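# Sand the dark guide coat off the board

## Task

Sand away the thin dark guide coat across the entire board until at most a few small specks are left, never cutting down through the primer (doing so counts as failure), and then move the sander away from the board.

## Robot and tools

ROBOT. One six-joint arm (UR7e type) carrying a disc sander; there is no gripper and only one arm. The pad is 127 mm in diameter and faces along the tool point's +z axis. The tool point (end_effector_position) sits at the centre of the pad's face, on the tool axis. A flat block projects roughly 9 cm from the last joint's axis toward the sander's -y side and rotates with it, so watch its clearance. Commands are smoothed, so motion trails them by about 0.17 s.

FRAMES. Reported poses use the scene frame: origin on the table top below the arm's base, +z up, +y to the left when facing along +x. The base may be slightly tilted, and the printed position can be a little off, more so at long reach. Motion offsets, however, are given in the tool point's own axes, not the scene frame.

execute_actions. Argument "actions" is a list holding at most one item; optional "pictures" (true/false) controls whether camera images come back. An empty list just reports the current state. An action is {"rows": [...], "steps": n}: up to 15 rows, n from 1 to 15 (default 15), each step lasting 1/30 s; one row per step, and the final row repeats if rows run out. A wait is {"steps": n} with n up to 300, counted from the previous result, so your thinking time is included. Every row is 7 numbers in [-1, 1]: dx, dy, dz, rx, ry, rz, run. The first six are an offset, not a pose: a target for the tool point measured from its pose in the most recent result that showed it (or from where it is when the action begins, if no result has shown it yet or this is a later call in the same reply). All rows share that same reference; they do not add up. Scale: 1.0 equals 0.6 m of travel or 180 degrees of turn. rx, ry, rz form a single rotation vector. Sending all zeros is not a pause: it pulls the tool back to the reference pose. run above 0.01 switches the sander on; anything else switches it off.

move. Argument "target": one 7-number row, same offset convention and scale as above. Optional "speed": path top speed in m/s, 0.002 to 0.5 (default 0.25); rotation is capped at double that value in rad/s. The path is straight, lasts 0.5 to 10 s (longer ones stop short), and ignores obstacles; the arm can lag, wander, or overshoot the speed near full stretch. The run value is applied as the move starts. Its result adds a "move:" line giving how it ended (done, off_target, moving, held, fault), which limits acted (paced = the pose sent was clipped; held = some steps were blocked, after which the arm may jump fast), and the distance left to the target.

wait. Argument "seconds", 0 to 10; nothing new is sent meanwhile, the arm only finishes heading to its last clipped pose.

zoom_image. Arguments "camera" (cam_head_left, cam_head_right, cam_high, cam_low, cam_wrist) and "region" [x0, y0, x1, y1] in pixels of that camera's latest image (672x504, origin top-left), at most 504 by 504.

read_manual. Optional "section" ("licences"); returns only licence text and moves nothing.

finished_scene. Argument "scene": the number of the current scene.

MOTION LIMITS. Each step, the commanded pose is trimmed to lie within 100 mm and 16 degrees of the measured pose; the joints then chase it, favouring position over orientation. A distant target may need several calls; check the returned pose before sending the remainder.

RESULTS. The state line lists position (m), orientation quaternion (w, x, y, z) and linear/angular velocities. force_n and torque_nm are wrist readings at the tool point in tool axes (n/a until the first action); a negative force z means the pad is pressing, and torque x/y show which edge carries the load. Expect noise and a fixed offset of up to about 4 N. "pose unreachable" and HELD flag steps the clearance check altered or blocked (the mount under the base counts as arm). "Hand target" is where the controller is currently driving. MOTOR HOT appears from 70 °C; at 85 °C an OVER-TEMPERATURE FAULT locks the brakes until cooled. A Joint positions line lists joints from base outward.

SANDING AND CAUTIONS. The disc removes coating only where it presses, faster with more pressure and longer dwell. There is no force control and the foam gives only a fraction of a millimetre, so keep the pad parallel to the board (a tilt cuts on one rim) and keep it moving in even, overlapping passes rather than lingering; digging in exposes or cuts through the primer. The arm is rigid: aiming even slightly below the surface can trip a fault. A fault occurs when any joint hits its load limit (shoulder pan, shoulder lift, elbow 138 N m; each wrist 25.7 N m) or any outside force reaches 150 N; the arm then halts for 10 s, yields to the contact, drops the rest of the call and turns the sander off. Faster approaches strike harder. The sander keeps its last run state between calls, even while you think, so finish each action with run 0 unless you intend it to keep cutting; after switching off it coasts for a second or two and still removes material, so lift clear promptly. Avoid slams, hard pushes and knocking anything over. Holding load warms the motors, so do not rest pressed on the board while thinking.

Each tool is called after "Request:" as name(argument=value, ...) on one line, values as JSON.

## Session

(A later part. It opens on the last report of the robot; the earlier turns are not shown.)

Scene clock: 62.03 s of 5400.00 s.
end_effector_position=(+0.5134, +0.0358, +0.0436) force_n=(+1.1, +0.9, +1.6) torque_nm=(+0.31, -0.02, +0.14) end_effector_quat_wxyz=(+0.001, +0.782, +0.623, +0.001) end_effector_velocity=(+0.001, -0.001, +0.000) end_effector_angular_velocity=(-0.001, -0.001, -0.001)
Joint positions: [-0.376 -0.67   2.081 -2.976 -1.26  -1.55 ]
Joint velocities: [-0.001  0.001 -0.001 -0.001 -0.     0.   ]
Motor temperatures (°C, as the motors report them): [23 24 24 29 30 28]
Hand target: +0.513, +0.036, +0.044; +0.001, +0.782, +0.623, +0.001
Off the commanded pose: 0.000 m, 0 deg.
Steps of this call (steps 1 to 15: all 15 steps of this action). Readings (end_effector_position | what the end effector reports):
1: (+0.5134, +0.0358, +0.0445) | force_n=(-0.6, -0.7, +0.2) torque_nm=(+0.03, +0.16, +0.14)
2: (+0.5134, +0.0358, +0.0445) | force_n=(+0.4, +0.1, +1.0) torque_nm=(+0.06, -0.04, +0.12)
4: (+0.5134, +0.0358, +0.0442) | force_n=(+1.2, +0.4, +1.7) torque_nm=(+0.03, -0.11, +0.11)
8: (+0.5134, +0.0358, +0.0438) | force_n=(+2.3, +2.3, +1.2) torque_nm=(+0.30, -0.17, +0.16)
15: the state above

Request:
execute_actions(actions=[{"rows":[[0,0,0.0005,0,0,0,0],[0,0,0.001,0,0,0,0],[0,0,0.0015,0,0,0,0]]}], pictures=false)

Request:
execute_actions(actions=[{"rows":[[0,0,0.0005,0,0,0,0],[0,0,0.001,0,0,0,0],[0,0,0.0012,0,0,0,0]]}], pictures=false)

Scene clock: 65.60 s of 5400.00 s.
end_effector_position=(+0.5134, +0.0358, +0.0428) force_n=(-1.3, -2.5, -15.4) torque_nm=(+0.33, +0.37, +0.09) end_effector_quat_wxyz=(+0.001, +0.782, +0.623, +0.001) end_effector_velocity=(+0.001, +0.000, -0.000) end_effector_angular_velocity=(+0.000, -0.001, +0.001)
Joint positions: [-0.376 -0.668  2.08  -2.978 -1.26  -1.549]
Joint velocities: [ 0.001  0.001 -0.002 -0.     0.     0.   ]
Motor temperatures (°C, as the motors report them): [23 24 24 29 30 28]
Hand target: +0.513, +0.036, +0.043; +0.001, +0.782, +0.623, +0.001
Off the commanded pose: 0.000 m, 0 deg.
Steps of this call (steps 1 to 92: nothing new was sent; steps 93 to 107: all 15 steps of this action). Readings (end_effector_position | what the end effector reports):
93: (+0.5134, +0.0358, +0.0436) | force_n=(+2.0, -0.1, +0.7) torque_nm=(+0.08, -0.09, +0.10)
94: (+0.5134, +0.0358, +0.0436) | force_n=(-0.1, +0.1, +1.1) torque_nm=(+0.23, +0.08, +0.19)
96: (+0.5134, +0.0358, +0.0433) | force_n=(-0.1, +2.1, +1.8) torque_nm=(+0.36, +0.10, +0.08)
100: (+0.5134, +0.0358, +0.0429) | force_n=(+0.8, -0.5, -8.0) torque_nm=(+0.42, +0.06, +0.15)
107: the state above

Scene clock: 66.10 s of 5400.00 s.
end_effector_position=(+0.5135, +0.0357, +0.0421) force_n=(-0.6, -8.5, -41.5) torque_nm=(+0.40, +0.12, +0.11) end_effector_quat_wxyz=(+0.001, +0.782, +0.623, +0.001) end_effector_velocity=(-0.000, +0.000, -0.000) end_effector_angular_velocity=(-0.000, -0.002, +0.002)
Joint positions: [-0.375 -0.666  2.079 -2.979 -1.26  -1.549]
Joint velocities: [ 0.001  0.001  0.001 -0.003  0.    -0.   ]
Motor temperatures (°C, as the motors report them): [23 24 24 29 30 28]
Hand target: +0.513, +0.036, +0.042; +0.001, +0.782, +0.623, +0.001
Off the commanded pose: 0.000 m, 0 deg.
Steps of this call (steps 1 to 15: all 15 steps of this action). Readings (end_effector_position | what the end effector reports):
1: (+0.5134, +0.0358, +0.0428) | force_n=(+0.8, -3.3, -15.6) torque_nm=(+0.37, -0.03, +0.22)
2: (+0.5134, +0.0358, +0.0427) | force_n=(+0.4, -2.3, -16.7) torque_nm=(+0.36, +0.02, +0.21)
4: (+0.5135, +0.0358, +0.0426) | force_n=(+1.7, -5.0, -24.5) torque_nm=(+0.42, -0.18, +0.19)
8: (+0.5135, +0.0357, +0.0423) | force_n=(-1.6, -9.6, -36.9) torque_nm=(+0.31, +0.22, +0.13)
15: the state above

Request:
move(target=[0.183,0.222,-0.0010,0,0,0,0], speed=0.08)

Scene clock: 77.57 s of 5400.00 s.
end_effector_position=(+0.6678, +0.1124, +0.0431) force_n=(-2.6, -3.3, -7.1) torque_nm=(+0.34, -0.01, +0.16) end_effector_quat_wxyz=(+0.001, +0.782, +0.623, +0.001) end_effector_velocity=(+0.002, +0.001, -0.000) end_effector_angular_velocity=(-0.000, +0.000, +0.000)
Joint positions: [-0.219 -0.589  1.604 -2.631 -1.263 -1.385]
Joint velocities: [ 0.002  0.003 -0.009  0.005 -0.     0.001]
Motor temperatures (°C, as the motors report them): [23 24 24 29 30 28]
Hand target: +0.668, +0.112, +0.043; +0.001, +0.782, +0.623, +0.001
Off the commanded pose: 0.001 m, 0 deg.
move: done

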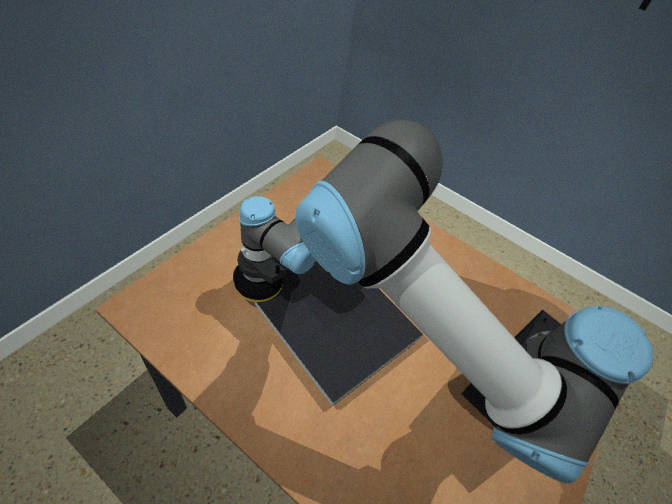

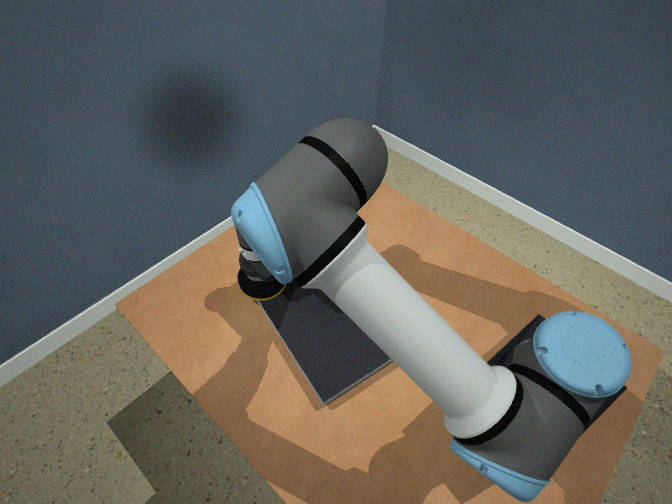

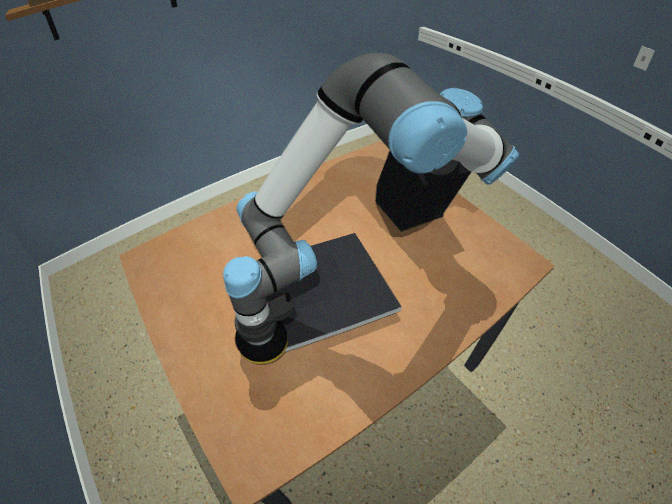

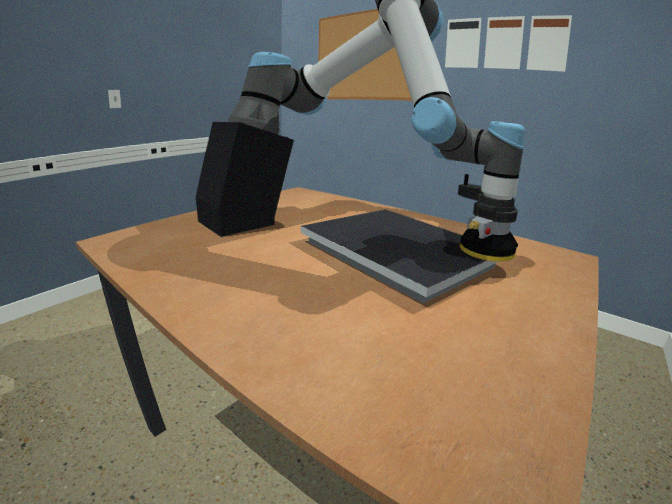

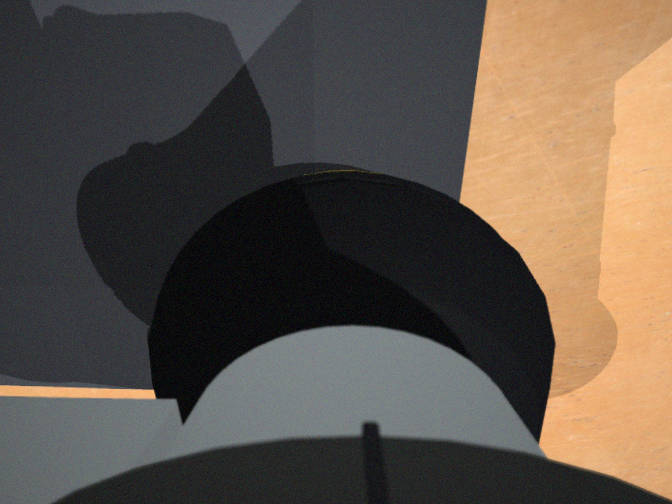

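Request:
move(target=[0,-0.517,0.0004,0,0,0,0], speed=0.12)

Scene clock: 85.90 s of 5400.00 s.
end_effector_position=(+0.3658, +0.1822, +0.0420) force_n=(-0.3, +21.3, -37.4) torque_nm=(+0.30, -0.07, +0.08) end_effector_quat_wxyz=(+0.001, +0.782, +0.623, +0.000) end_effector_velocity=(-0.002, +0.001, +0.000) end_effector_angular_velocity=(-0.000, -0.002, +0.001)
Joint positions: [-0.069 -0.759  2.403 -3.306 -1.274 -1.228]
Joint velocities: [ 0.002  0.001  0.005 -0.008 -0.001  0.002]
Motor temperatures (°C, as the motors report them): [23 24 24 29 30 28]
Hand target: +0.366, +0.182, +0.042; +0.001, +0.782, +0.623, +0.000
Off the commanded pose: 0.000 m, 0 deg.
move: done

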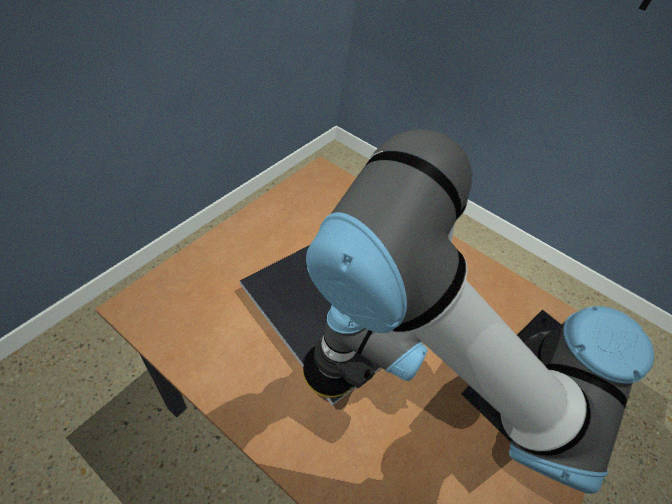

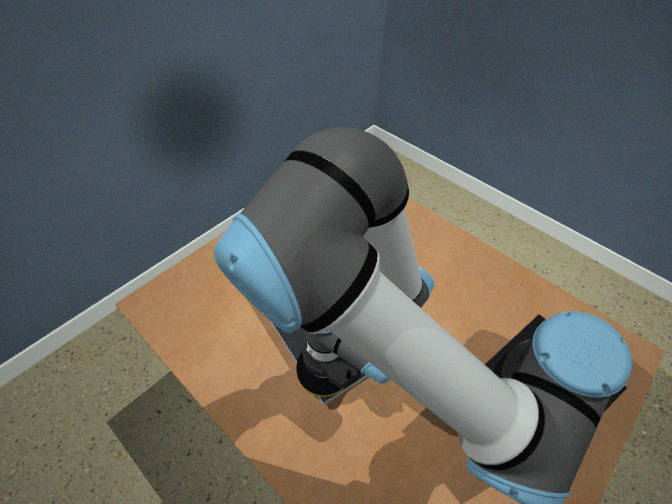

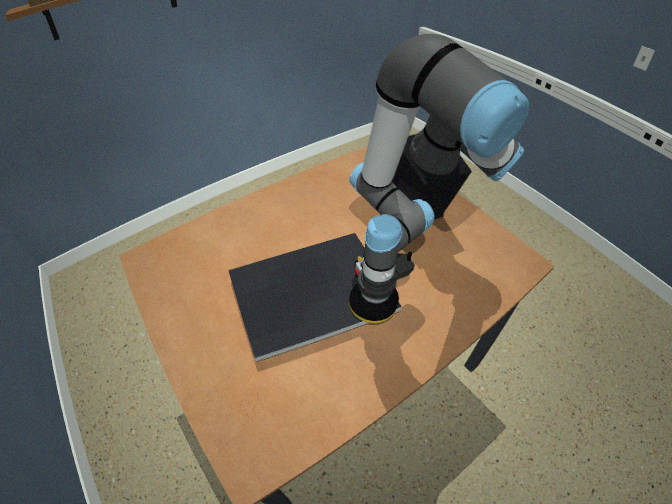

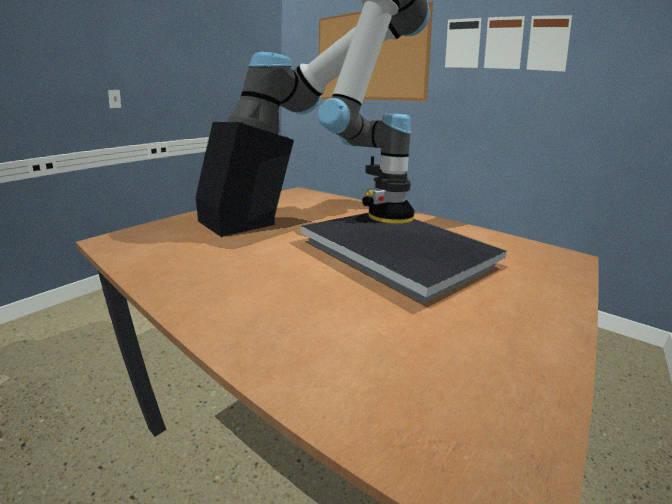

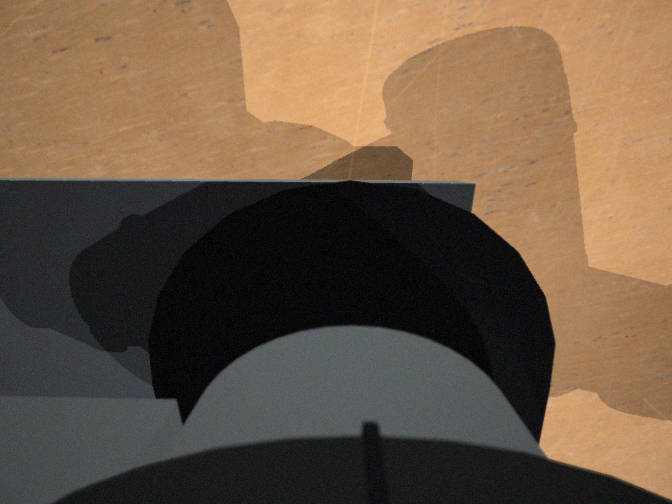

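Request:
move(target=[0,-0.025,-0.0007,0,0,0,0], speed=0.03)

Request:
move(target=[0,0.54,0.0008,0,0,0,1], speed=0.06)

Request:
move(target=[0,0.15,-0.15,0,0,0,0])

Scene clock: 96.53 s of 5400.00 s.
end_effector_position=(+0.3514, +0.1855, +0.0423) force_n=(-0.1, +14.7, -23.9) torque_nm=(+0.35, -0.07, +0.13) end_effector_quat_wxyz=(+0.001, +0.782, +0.623, +0.000) end_effector_velocity=(-0.003, +0.000, +0.000) end_effector_angular_velocity=(-0.001, +0.002, -0.001)
Joint positions: [-0.056 -0.756  2.433 -3.343 -1.275 -1.215]
Joint velocities: [ 0.002  0.001  0.007 -0.006 -0.001  0.003]
Motor temperatures (°C, as the motors report them): [23 24 24 29 30 28]
Hand target: +0.351, +0.186, +0.042; +0.001, +0.782, +0.623, +0.000
Off the commanded pose: 0.000 m, 0 deg.
move: done

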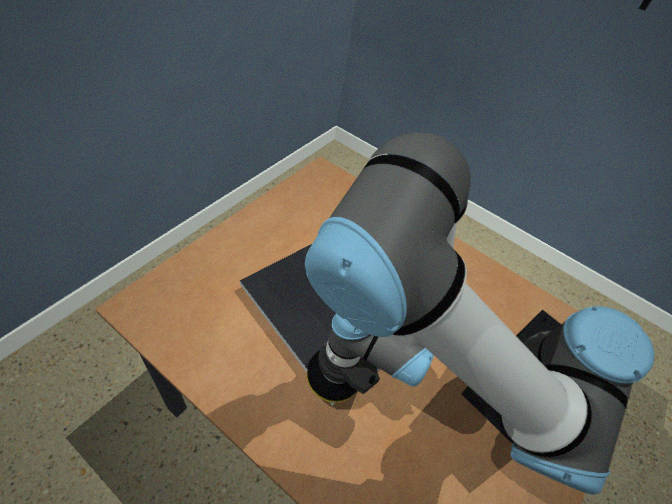

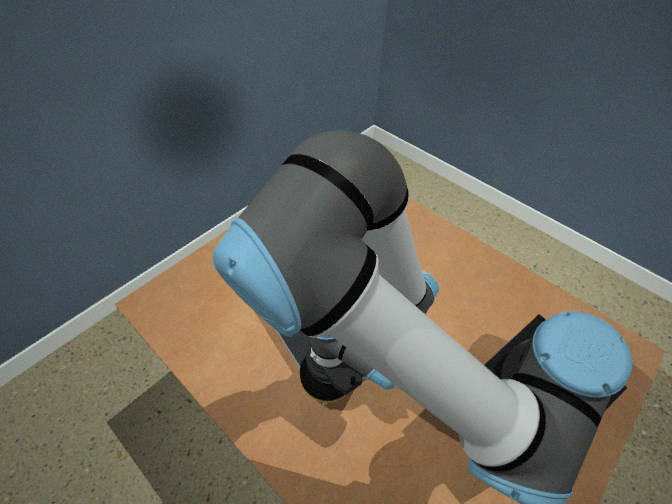

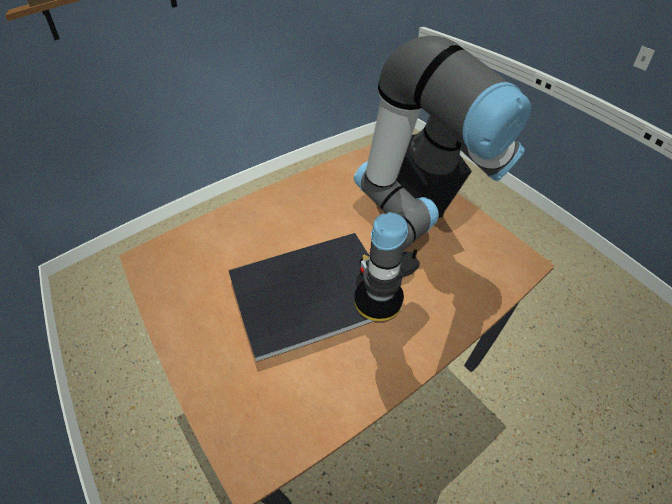

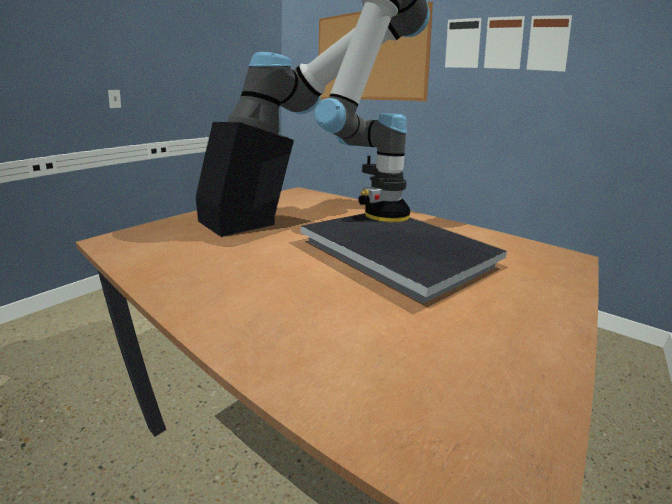

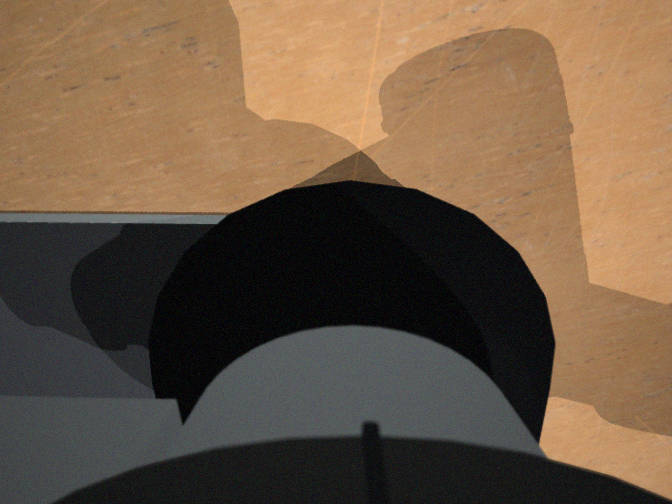

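Scene clock: 102.37 s of 5400.00 s.
end_effector_position=(+0.6669, +0.1126, +0.0427) force_n=(+0.5, +2.0, -11.1) torque_nm=(+0.37, +0.08, +0.10) end_effector_quat_wxyz=(+0.001, +0.782, +0.623, +0.000) end_effector_velocity=(+0.002, -0.001, -0.000) end_effector_angular_velocity=(-0.001, +0.001, -0.001)
Joint positions: [-0.218 -0.589  1.607 -2.633 -1.263 -1.384]
Joint velocities: [-0.001  0.004 -0.008  0.006 -0.001 -0.   ]
Motor temperatures (°C, as the motors report them): [23 24 24 29 30 28]
Hand target: +0.667, +0.113, +0.043; +0.001, +0.782, +0.623, +0.000
Off the commanded pose: 0.001 m, 0 deg.
move: done

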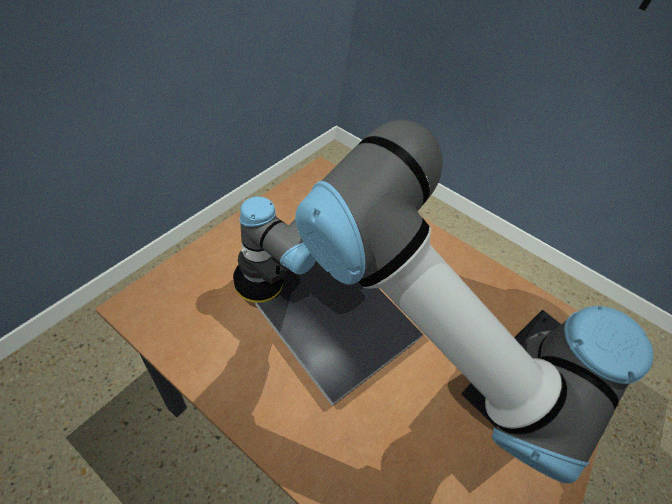

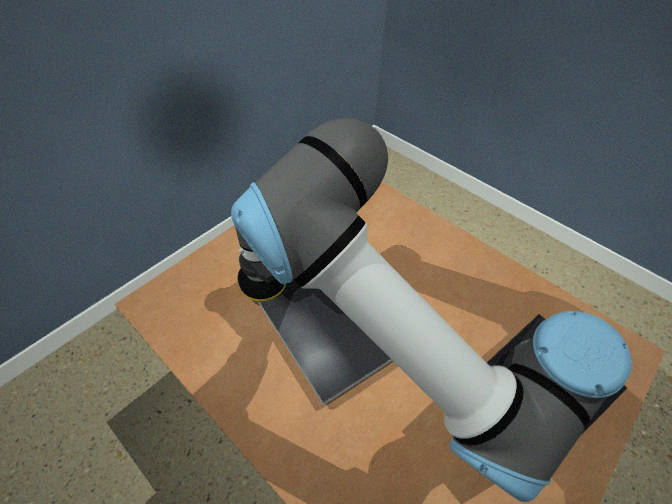

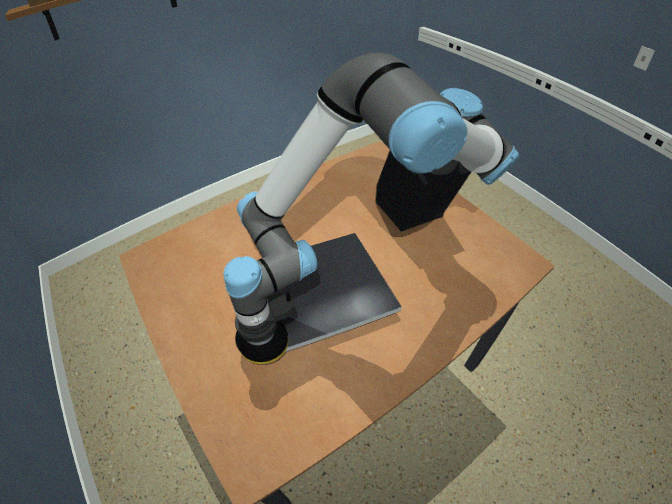

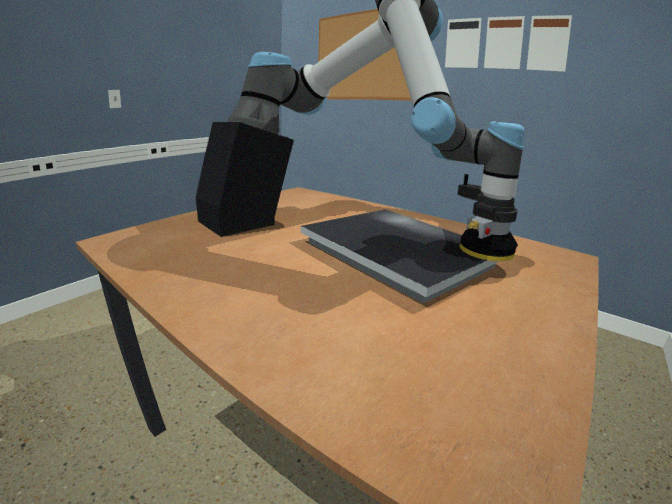

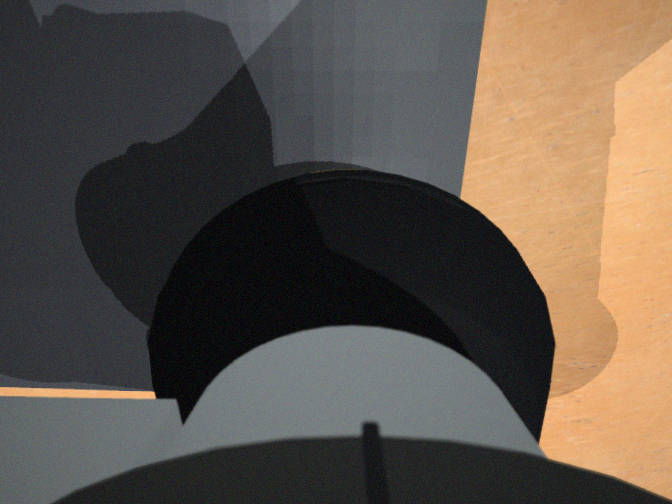

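Scene clock: 103.77 s of 5400.00 s.
end_effector_position=(+0.7544, +0.0924, +0.1328) force_n=(+1.6, +0.1, +2.5) torque_nm=(+0.09, -0.13, +0.15) end_effector_quat_wxyz=(+0.001, +0.782, +0.623, +0.001) end_effector_velocity=(+0.001, +0.000, +0.000) end_effector_angular_velocity=(-0.000, +0.003, +0.001)
Joint positions: [-0.277 -0.627  1.353 -2.323 -1.261 -1.445]
Joint velocities: [ 0.001  0.002 -0.007  0.008 -0.001 -0.001]
Motor temperatures (°C, as the motors report them): [23 24 24 29 30 28]
Hand target: +0.755, +0.092, +0.133; +0.001, +0.782, +0.623, +0.001
Off the commanded pose: 0.000 m, 0 deg.
move: done

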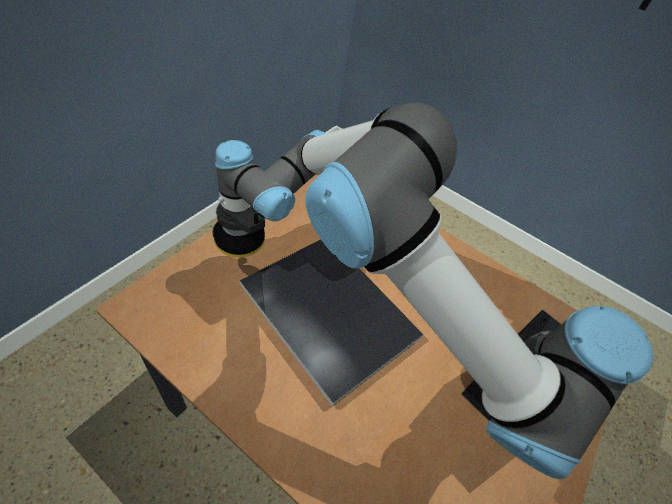

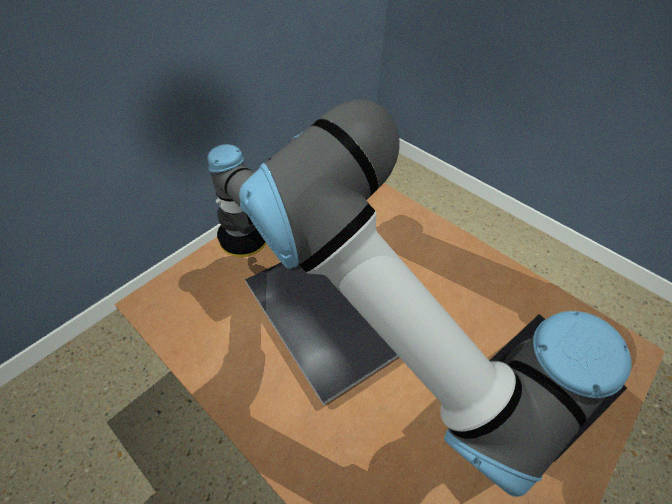

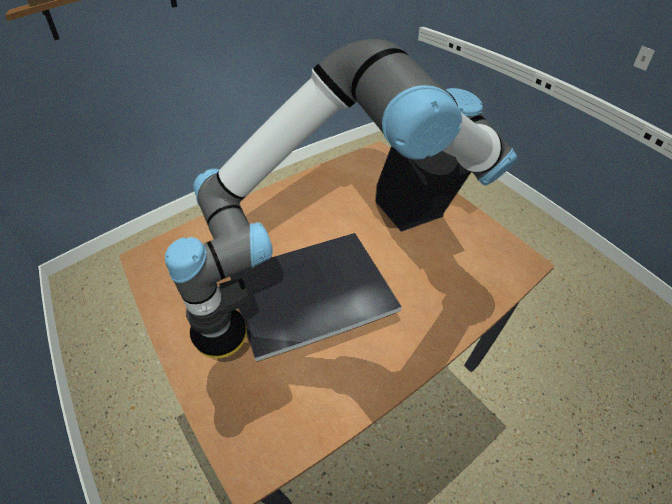

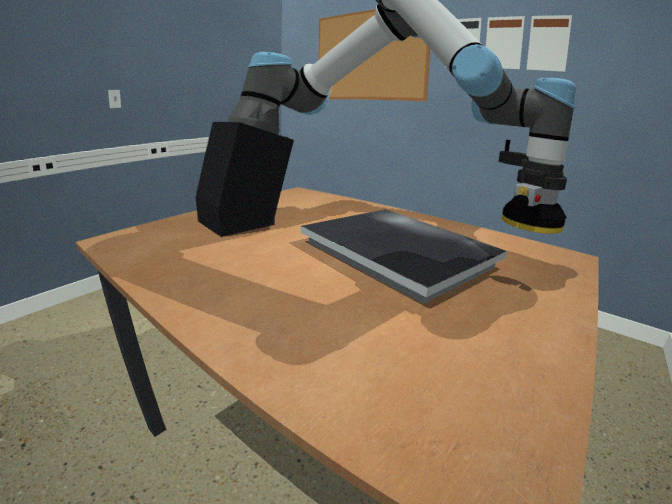

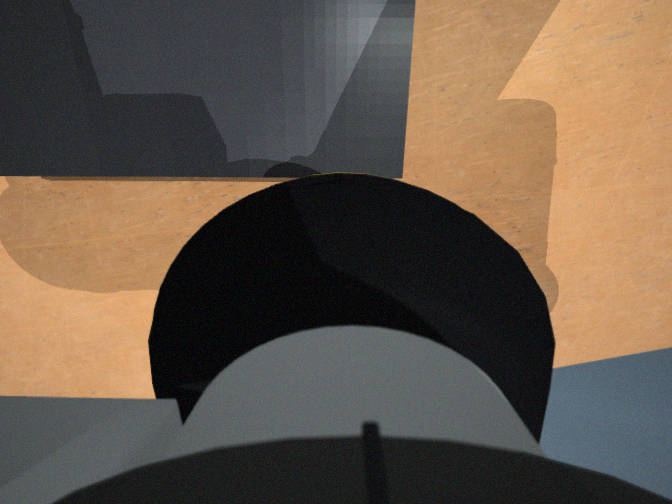

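Request:
move(target=[-0.1133,-0.147,0.145,0,0,0,0])

Request:
move(target=[0,0,0.0048,0,0,0,0], speed=0.01)

Scene clock: 115.40 s of 5400.00 s.
end_effector_position=(+0.6535, +0.0461, +0.0458) force_n=(-0.5, +1.3, +1.9) torque_nm=(+0.24, +0.13, +0.22) end_effector_quat_wxyz=(+0.001, +0.782, +0.623, +0.001) end_effector_velocity=(-0.001, -0.001, -0.001) end_effector_angular_velocity=(+0.001, -0.003, -0.000)
Joint positions: [-0.319 -0.583  1.664 -2.665 -1.26  -1.49 ]
Joint velocities: [-0.001  0.002  0.004 -0.009  0.001 -0.   ]
Motor temperatures (°C, as the motors report them): [23 24 24 29 30 28]
Hand target: +0.653, +0.046, +0.046; +0.001, +0.782, +0.623, +0.001
Off the commanded pose: 0.000 m, 0 deg.
move: done

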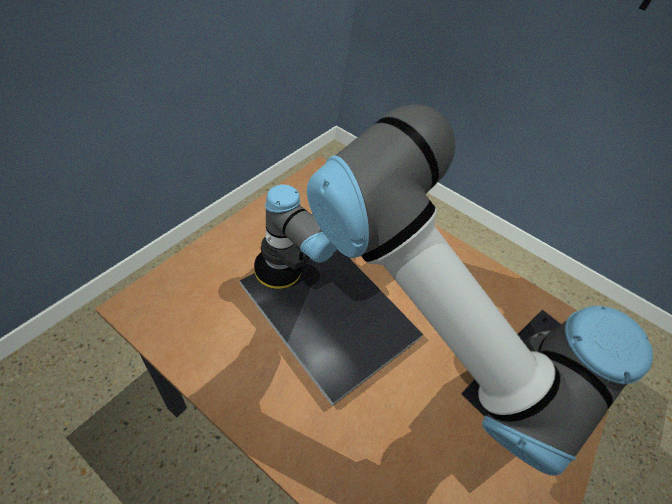

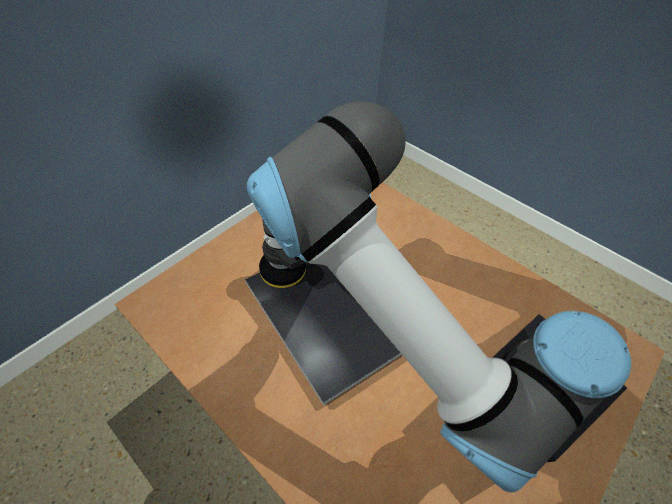

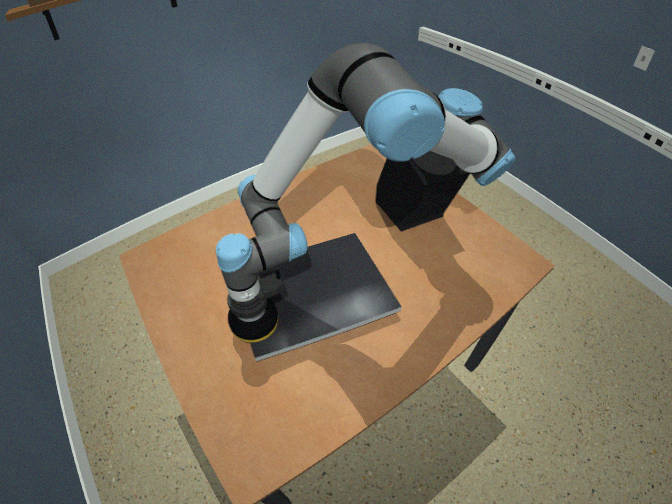

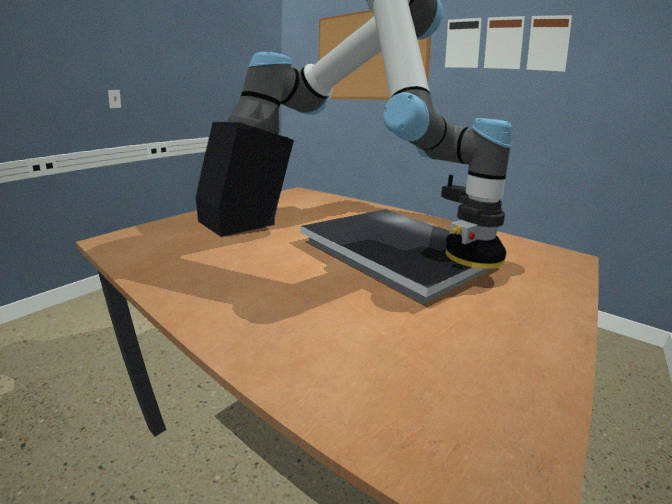

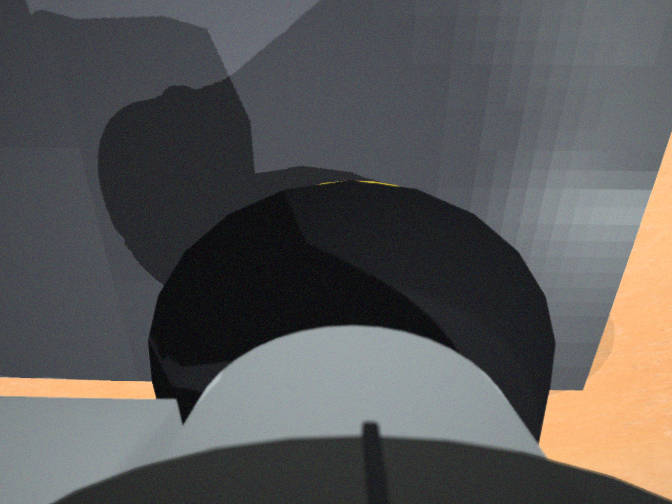

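Scene clock: 116.10 s of 5400.00 s.
end_effector_position=(+0.6535, +0.0461, +0.0431) force_n=(-2.9, -3.1, -6.7) torque_nm=(+0.10, +0.44, +0.14) end_effector_quat_wxyz=(+0.001, +0.782, +0.623, +0.001) end_effector_velocity=(+0.000, +0.000, -0.001) end_effector_angular_velocity=(-0.000, -0.000, +0.001)
Joint positions: [-0.318 -0.577  1.661 -2.668 -1.26  -1.488]
Joint velocities: [ 0.001  0.003 -0.001 -0.002 -0.     0.001]
Motor temperatures (°C, as the motors report them): [23 24 24 29 30 28]
Hand target: +0.654, +0.046, +0.043; +0.001, +0.782, +0.623, +0.001
Off the commanded pose: 0.000 m, 0 deg.
move: done

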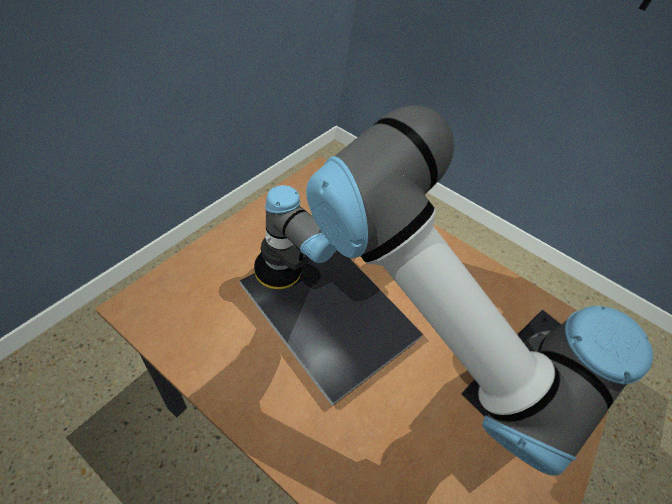

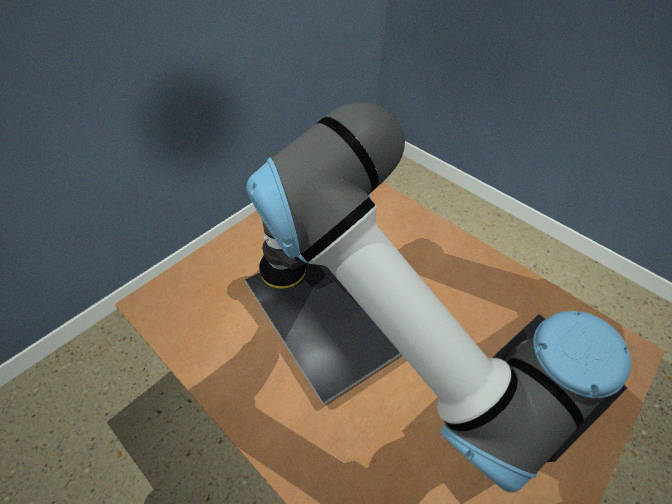

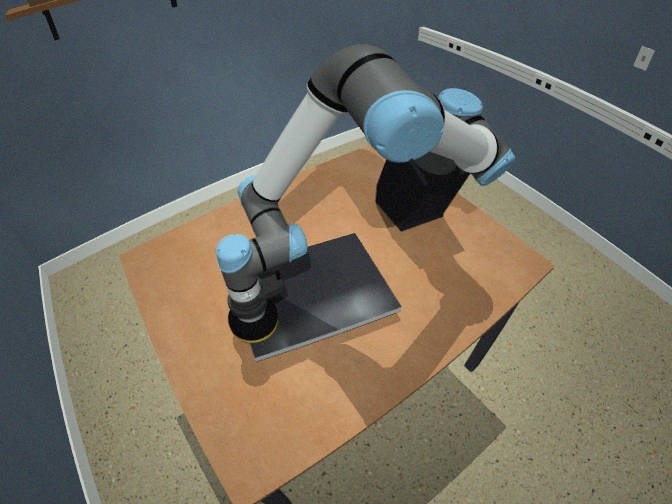

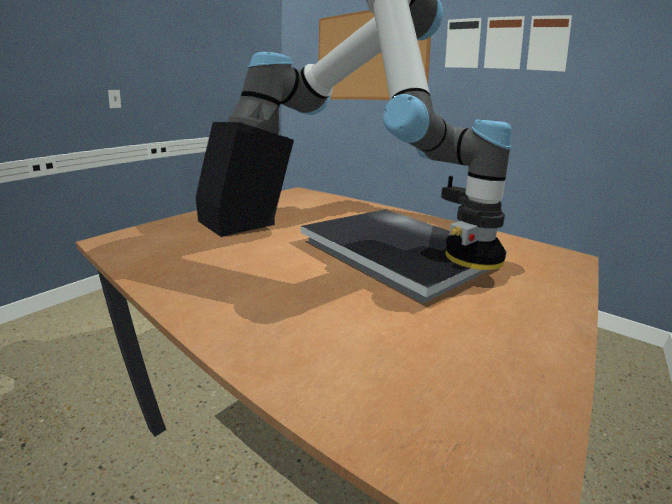

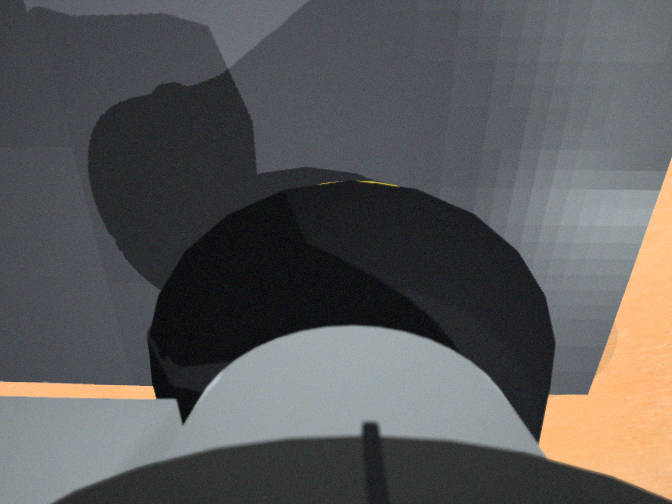

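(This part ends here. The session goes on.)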